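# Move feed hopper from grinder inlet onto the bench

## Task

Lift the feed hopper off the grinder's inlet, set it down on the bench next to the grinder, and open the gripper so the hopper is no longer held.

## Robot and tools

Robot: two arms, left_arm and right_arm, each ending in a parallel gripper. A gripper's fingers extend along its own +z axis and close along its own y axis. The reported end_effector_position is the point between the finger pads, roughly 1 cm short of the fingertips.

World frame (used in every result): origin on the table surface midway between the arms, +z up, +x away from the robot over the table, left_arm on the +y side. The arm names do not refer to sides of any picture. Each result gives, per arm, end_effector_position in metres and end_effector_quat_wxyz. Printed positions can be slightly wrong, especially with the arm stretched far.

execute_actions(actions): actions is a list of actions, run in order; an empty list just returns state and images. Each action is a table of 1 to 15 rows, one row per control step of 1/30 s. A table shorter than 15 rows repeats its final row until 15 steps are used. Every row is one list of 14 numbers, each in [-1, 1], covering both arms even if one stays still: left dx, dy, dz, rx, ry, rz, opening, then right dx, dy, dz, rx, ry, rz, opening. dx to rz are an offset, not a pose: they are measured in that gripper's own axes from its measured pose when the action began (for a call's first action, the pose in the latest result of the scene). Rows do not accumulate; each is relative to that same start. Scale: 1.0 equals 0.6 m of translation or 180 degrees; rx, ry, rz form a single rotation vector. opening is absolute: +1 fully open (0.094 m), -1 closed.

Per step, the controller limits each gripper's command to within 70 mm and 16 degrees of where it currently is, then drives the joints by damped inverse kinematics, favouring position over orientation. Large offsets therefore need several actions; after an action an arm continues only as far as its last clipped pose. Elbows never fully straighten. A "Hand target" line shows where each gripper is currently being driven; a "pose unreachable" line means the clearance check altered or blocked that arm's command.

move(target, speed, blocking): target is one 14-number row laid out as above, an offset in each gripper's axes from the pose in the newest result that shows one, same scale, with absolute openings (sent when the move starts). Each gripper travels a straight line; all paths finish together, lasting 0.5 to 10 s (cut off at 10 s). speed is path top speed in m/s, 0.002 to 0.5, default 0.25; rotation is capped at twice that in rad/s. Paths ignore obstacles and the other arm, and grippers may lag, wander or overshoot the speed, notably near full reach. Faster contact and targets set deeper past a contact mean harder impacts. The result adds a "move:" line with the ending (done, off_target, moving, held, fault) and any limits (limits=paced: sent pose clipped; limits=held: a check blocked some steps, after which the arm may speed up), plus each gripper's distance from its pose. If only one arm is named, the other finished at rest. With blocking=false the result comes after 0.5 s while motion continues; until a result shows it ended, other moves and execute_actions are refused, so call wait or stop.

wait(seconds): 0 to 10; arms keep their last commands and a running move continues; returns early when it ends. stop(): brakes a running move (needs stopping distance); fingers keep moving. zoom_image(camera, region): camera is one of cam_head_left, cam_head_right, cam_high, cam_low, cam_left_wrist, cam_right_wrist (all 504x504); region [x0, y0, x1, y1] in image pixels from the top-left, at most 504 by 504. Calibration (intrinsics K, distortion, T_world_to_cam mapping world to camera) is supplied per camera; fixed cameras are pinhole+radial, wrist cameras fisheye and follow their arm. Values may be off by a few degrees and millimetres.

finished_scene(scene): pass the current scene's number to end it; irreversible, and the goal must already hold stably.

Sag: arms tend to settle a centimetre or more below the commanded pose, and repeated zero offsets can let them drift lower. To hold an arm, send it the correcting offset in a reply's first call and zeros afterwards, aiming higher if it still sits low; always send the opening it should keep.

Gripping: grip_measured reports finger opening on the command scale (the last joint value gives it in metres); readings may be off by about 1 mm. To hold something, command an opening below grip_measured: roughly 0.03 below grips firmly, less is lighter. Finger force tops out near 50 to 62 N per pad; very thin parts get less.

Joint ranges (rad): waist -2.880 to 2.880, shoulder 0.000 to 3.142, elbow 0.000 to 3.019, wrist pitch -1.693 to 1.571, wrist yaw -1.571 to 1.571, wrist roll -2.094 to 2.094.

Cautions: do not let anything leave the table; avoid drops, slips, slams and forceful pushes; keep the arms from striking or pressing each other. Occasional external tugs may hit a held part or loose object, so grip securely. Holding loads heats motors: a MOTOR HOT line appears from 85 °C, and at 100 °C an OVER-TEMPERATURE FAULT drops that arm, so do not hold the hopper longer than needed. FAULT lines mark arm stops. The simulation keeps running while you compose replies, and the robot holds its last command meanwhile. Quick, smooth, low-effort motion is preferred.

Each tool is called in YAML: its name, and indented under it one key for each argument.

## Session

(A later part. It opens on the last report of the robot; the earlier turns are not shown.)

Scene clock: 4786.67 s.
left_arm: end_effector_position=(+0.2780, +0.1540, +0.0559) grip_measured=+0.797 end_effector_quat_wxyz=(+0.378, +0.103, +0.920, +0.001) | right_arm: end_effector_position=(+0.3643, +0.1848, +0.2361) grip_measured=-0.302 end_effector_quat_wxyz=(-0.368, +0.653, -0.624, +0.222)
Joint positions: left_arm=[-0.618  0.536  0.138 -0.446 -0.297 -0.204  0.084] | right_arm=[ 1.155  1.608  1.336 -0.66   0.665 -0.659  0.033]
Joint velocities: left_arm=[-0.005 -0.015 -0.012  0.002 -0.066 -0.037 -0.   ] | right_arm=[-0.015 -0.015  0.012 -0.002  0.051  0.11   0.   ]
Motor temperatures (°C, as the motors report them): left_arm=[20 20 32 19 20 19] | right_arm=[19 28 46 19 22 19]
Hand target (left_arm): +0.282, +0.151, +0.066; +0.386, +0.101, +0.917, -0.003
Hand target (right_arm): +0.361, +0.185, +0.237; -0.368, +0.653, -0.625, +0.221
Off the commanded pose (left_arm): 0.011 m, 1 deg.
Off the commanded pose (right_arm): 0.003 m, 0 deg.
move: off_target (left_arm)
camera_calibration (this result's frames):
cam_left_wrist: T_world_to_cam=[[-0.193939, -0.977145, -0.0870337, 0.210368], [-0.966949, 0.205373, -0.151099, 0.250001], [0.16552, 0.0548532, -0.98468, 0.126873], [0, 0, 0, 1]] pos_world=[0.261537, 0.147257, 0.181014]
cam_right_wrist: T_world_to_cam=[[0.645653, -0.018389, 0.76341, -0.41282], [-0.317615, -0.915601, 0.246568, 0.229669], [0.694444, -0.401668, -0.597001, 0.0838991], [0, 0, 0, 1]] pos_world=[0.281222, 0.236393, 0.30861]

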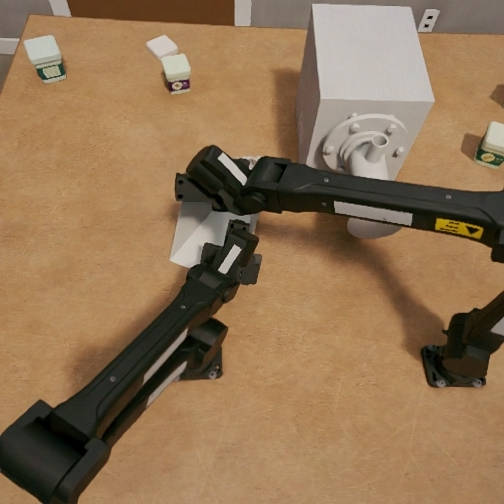

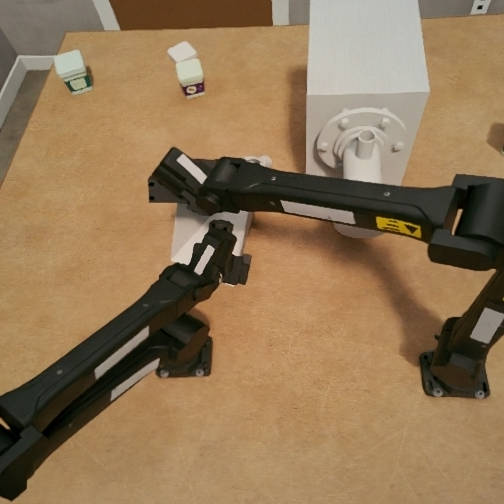

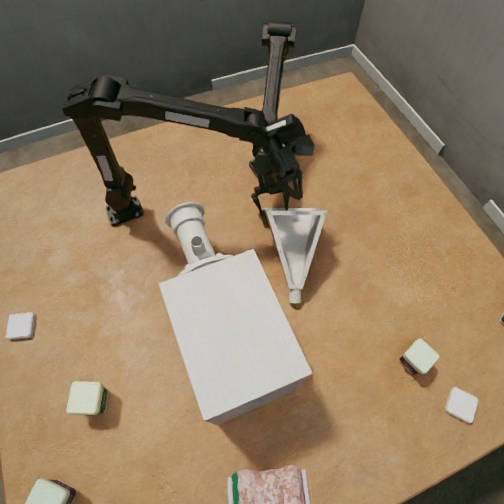

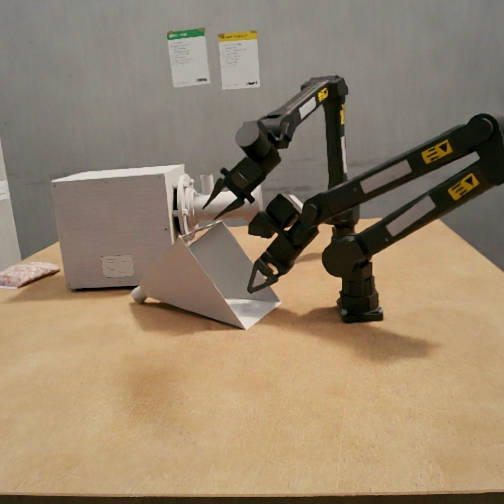

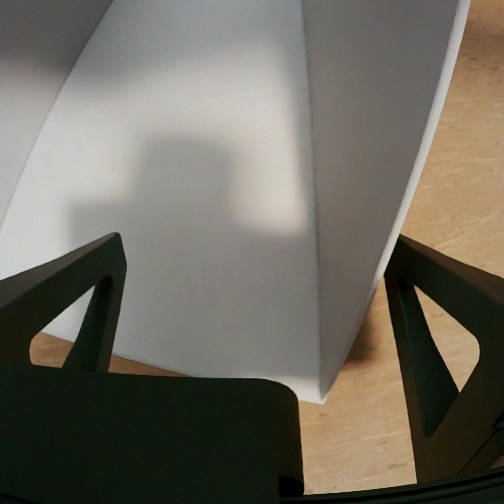

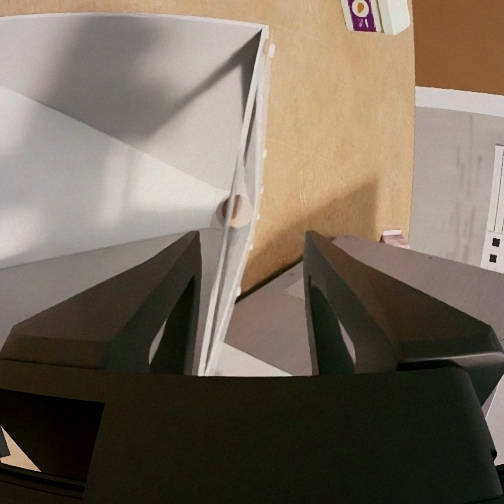

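execute_actions:
  actions:
    - [[-0.01, -0.01, -0.01, 0, 0, 0, 1, 0, 0, -0.05, 0, 0, 0, -0.3]]
    - [[-0.01, -0.012, -0.01, 0, 0, 0, 1, 0, 0, -0.05, 0, 0, 0, -0.3]]

Scene clock: 4791.70 s.
left_arm: end_effector_position=(+0.2666, +0.1514, +0.0497) grip_measured=+1.000 end_effector_quat_wxyz=(+0.363, +0.109, +0.925, +0.014) | right_arm: end_effector_position=(+0.3217, +0.1695, +0.2669) grip_measured=-0.302 end_effector_quat_wxyz=(-0.363, +0.658, -0.620, +0.226)
Joint positions: left_arm=[-0.694  0.536  0.138 -0.503 -0.354 -0.257  0.094] | right_arm=[ 1.224  1.525  1.329 -0.79   0.707 -0.596  0.033]
Joint velocities: left_arm=[-0.015 -0.005 -0.012  0.012 -0.007 -0.007  0.   ] | right_arm=[-0.005 -0.005 -0.002  0.012  0.022  0.007 -0.   ]
Motor temperatures (°C, as the motors report them): left_arm=[20 20 32 19 20 19] | right_arm=[19 28 45 19 22 19]
Hand target (left_arm): +0.271, +0.146, +0.060; +0.369, +0.106, +0.923, +0.008
Hand target (right_arm): +0.321, +0.171, +0.271; -0.366, +0.655, -0.622, +0.224
Off the commanded pose (left_arm): 0.013 m, 1 deg.
Off the commanded pose (right_arm): 0.005 m, 1 deg.
camera_calibration (this result's frames):
cam_left_wrist: T_world_to_cam=[[-0.196617, -0.974042, -0.112175, 0.206569], [-0.9706, 0.209559, -0.11841, 0.237192], [0.138843, 0.0855953, -0.986608, 0.125337], [0, 0, 0, 1]] pos_world=[0.253432, 0.140773, 0.174916]
cam_right_wrist: T_world_to_cam=[[0.645082, -0.00228542, 0.76411, -0.411837], [-0.312062, -0.913588, 0.260719, 0.188643], [0.697486, -0.406634, -0.590053, 0.123814], [0, 0, 0, 1]] pos_world=[0.238179, 0.221748, 0.338563]

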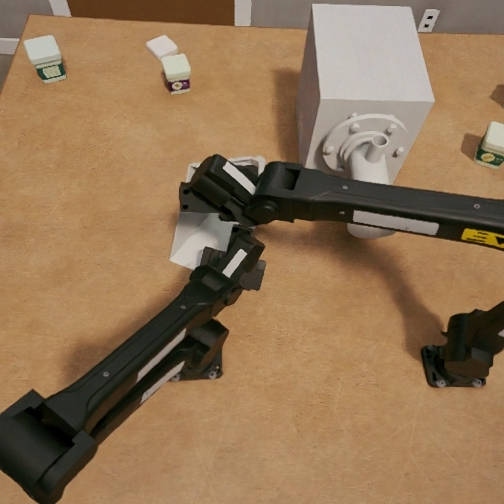

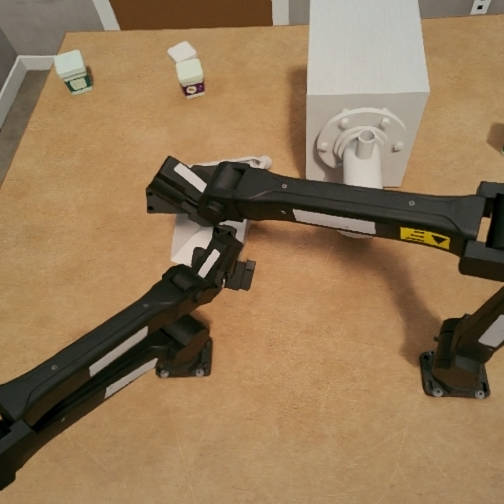

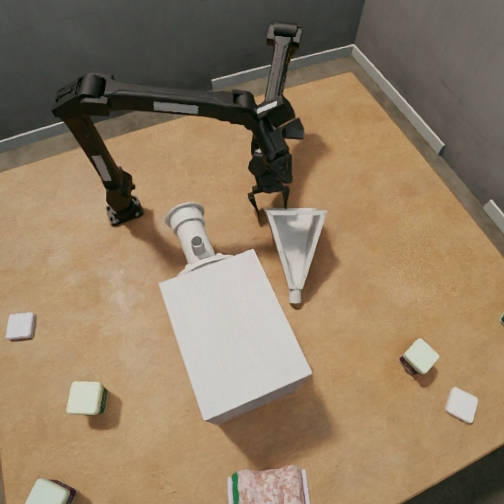

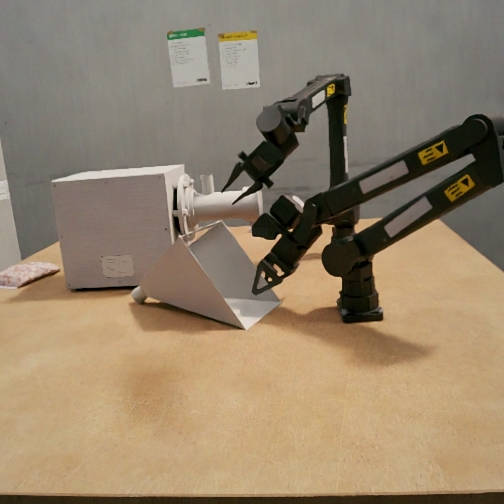

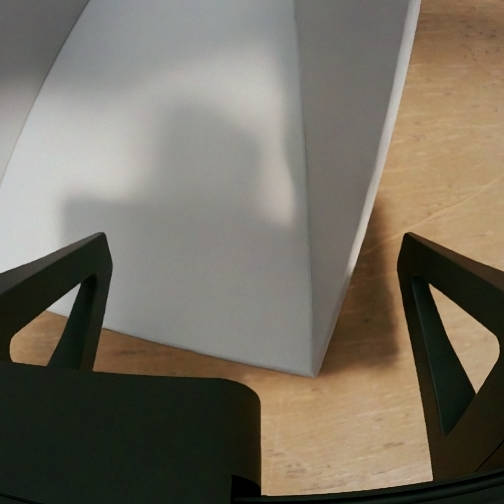

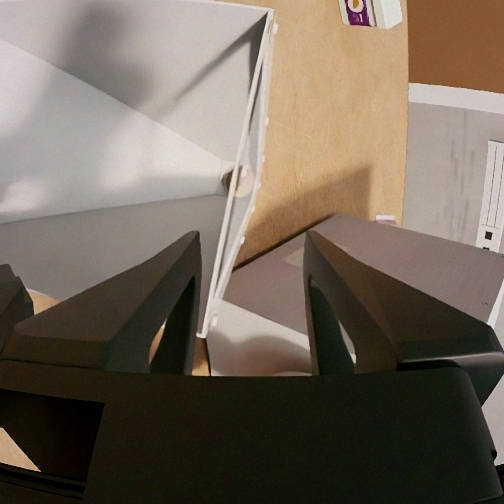

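execute_actions:
  actions: []

Scene clock: 4805.97 s.
left_arm: end_effector_position=(+0.2665, +0.1514, +0.0496) grip_measured=+1.000 end_effector_quat_wxyz=(+0.363, +0.108, +0.925, +0.014) | right_arm: end_effector_position=(+0.3217, +0.1695, +0.2669) grip_measured=-0.302 end_effector_quat_wxyz=(-0.364, +0.657, -0.620, +0.226)
Joint positions: left_arm=[-0.694  0.536  0.138 -0.503 -0.354 -0.259  0.094] | right_arm=[ 1.224  1.525  1.329 -0.79   0.707 -0.594  0.033]
Joint velocities: left_arm=[-0.005 -0.005 -0.012 -0.027 -0.051 -0.037  0.   ] | right_arm=[-0.015 -0.015  0.007  0.002 -0.066 -0.051 -0.001]
Motor temperatures (°C, as the motors report them): left_arm=[20 20 32 19 20 19] | right_arm=[19 27 46 19 21 19]
Hand target (left_arm): +0.271, +0.146, +0.060; +0.369, +0.106, +0.923, +0.008
Hand target (right_arm): +0.321, +0.171, +0.271; -0.366, +0.655, -0.622, +0.224
Off the commanded pose (left_arm): 0.013 m, 1 deg.
Off the commanded pose (right_arm): 0.005 m, 1 deg.
camera_calibration (this result's frames):
cam_left_wrist: T_world_to_cam=[[-0.195568, -0.974353, -0.111308, 0.206315], [-0.970881, 0.208374, -0.118198, 0.237365], [0.13836, 0.0849516, -0.986732, 0.125519], [0, 0, 0, 1]] pos_world=[0.253435, 0.1409, 0.174874]
cam_right_wrist: T_world_to_cam=[[0.64531, -0.00378109, 0.763911, -0.411604], [-0.312867, -0.913583, 0.259771, 0.189154], [0.696914, -0.406635, -0.590728, 0.124178], [0, 0, 0, 1]] pos_world=[0.238251, 0.221746, 0.338647]

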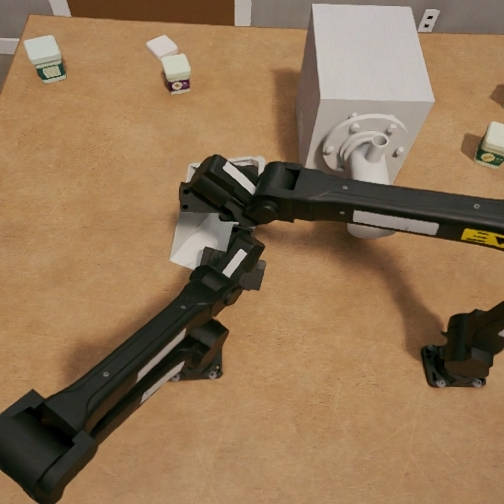

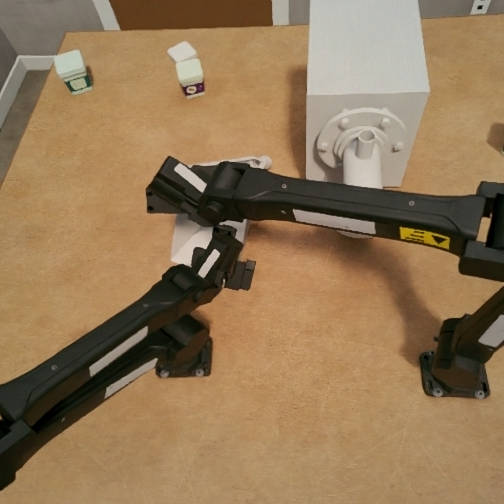

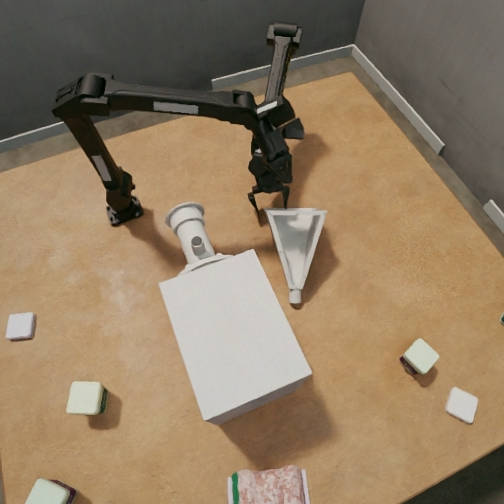

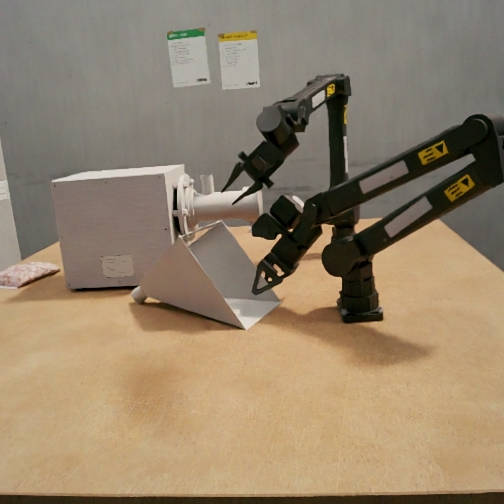

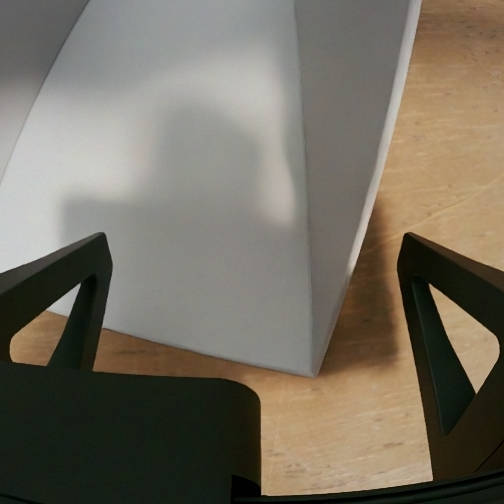

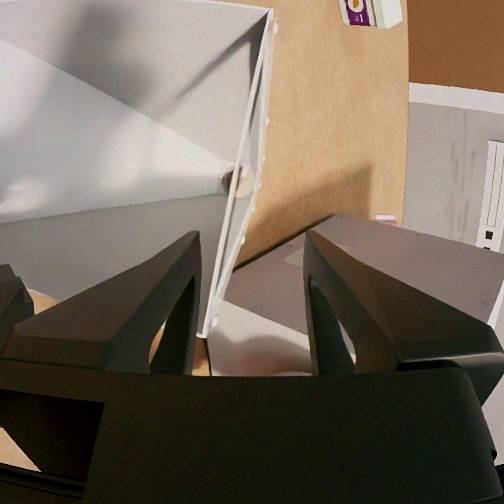

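execute_actions:
  actions:
    - [[0,0,-0.09,0,0,0,1,0,0,-0.03,0,0,0,-0.3]]

Scene clock: 4815.03 s.
left_arm: end_effector_position=(+0.2237, +0.1660, +0.0547) grip_measured=+1.000 end_effector_quat_wxyz=(+0.339, +0.124, +0.932, +0.036) | right_arm: end_effector_position=(+0.3116, +0.1645, +0.2717) grip_measured=-0.302 end_effector_quat_wxyz=(-0.359, +0.660, -0.620, +0.229)
Joint positions: left_arm=[-0.846  0.288  0.147 -0.877 -0.447 -0.374  0.094] | right_arm=[ 1.242  1.509  1.329 -0.83   0.718 -0.576  0.033]
Joint velocities: left_arm=[-0.083 -0.015  0.032 -0.144 -0.037 -0.095  0.   ] | right_arm=[-0.005 -0.005 -0.017 -0.012  0.037 -0.037  0.001]
Motor temperatures (°C, as the motors report them): left_arm=[20 20 33 19 20 19] | right_arm=[19 27 46 19 21 19]
Hand target (left_arm): +0.232, +0.155, +0.087; +0.363, +0.109, +0.925, +0.013
Hand target (right_arm): +0.308, +0.166, +0.278; -0.363, +0.657, -0.620, +0.226
Off the commanded pose (left_arm): 0.037 m, 4 deg.
Off the commanded pose (right_arm): 0.008 m, 1 deg.
camera_calibration (this result's frames):
cam_left_wrist: T_world_to_cam=[[-0.213133, -0.964237, -0.157548, 0.217478], [-0.972363, 0.225072, -0.062074, 0.187853], [0.0953136, 0.139963, -0.985559, 0.135688], [0, 0, 0, 1]] pos_world=[0.21608, 0.148428, 0.179652]
cam_right_wrist: T_world_to_cam=[[0.646875, 0.00550038, 0.762576, -0.410436], [-0.313164, -0.909851, 0.272212, 0.176291], [0.695328, -0.414898, -0.586837, 0.132725], [0, 0, 0, 1]] pos_world=[0.228421, 0.217724, 0.342888]

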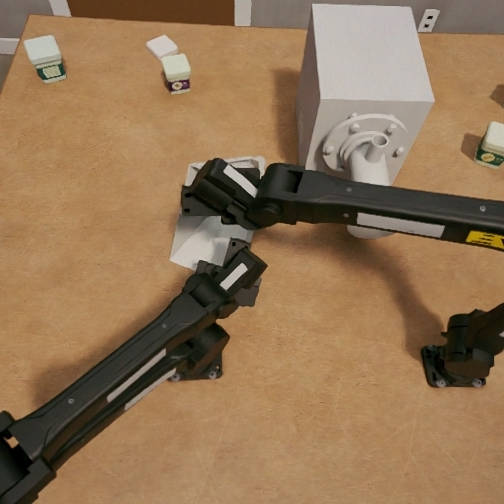

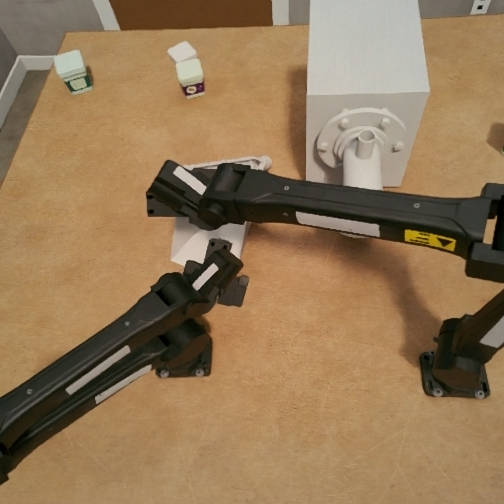

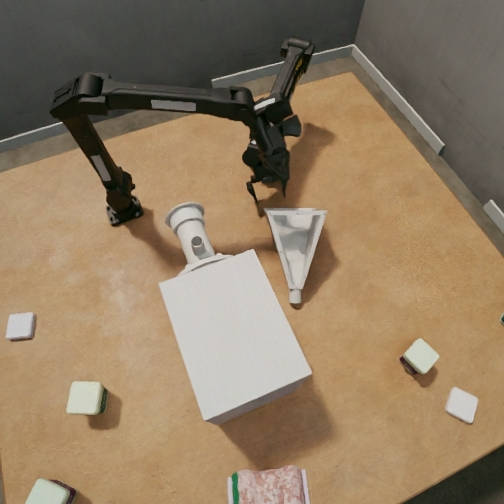

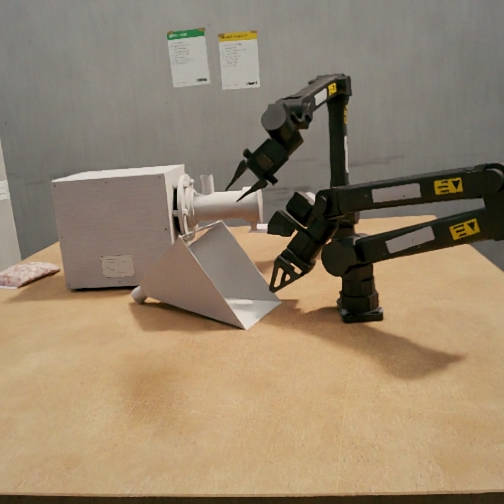

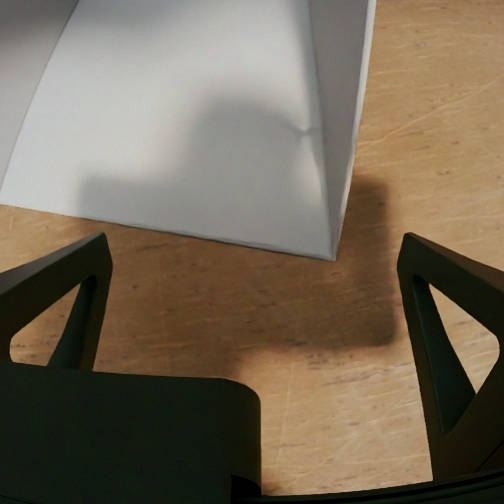

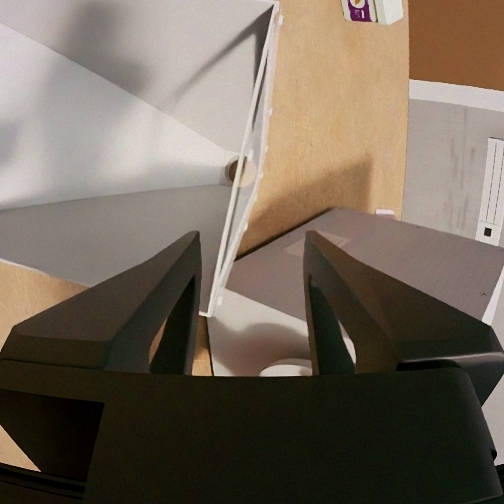

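The hopper is resting on the bench and both grippers are clear of it, so I'm finishing scene 1.

finished_scene:
  scene: 1

The scene is finished: the task was done.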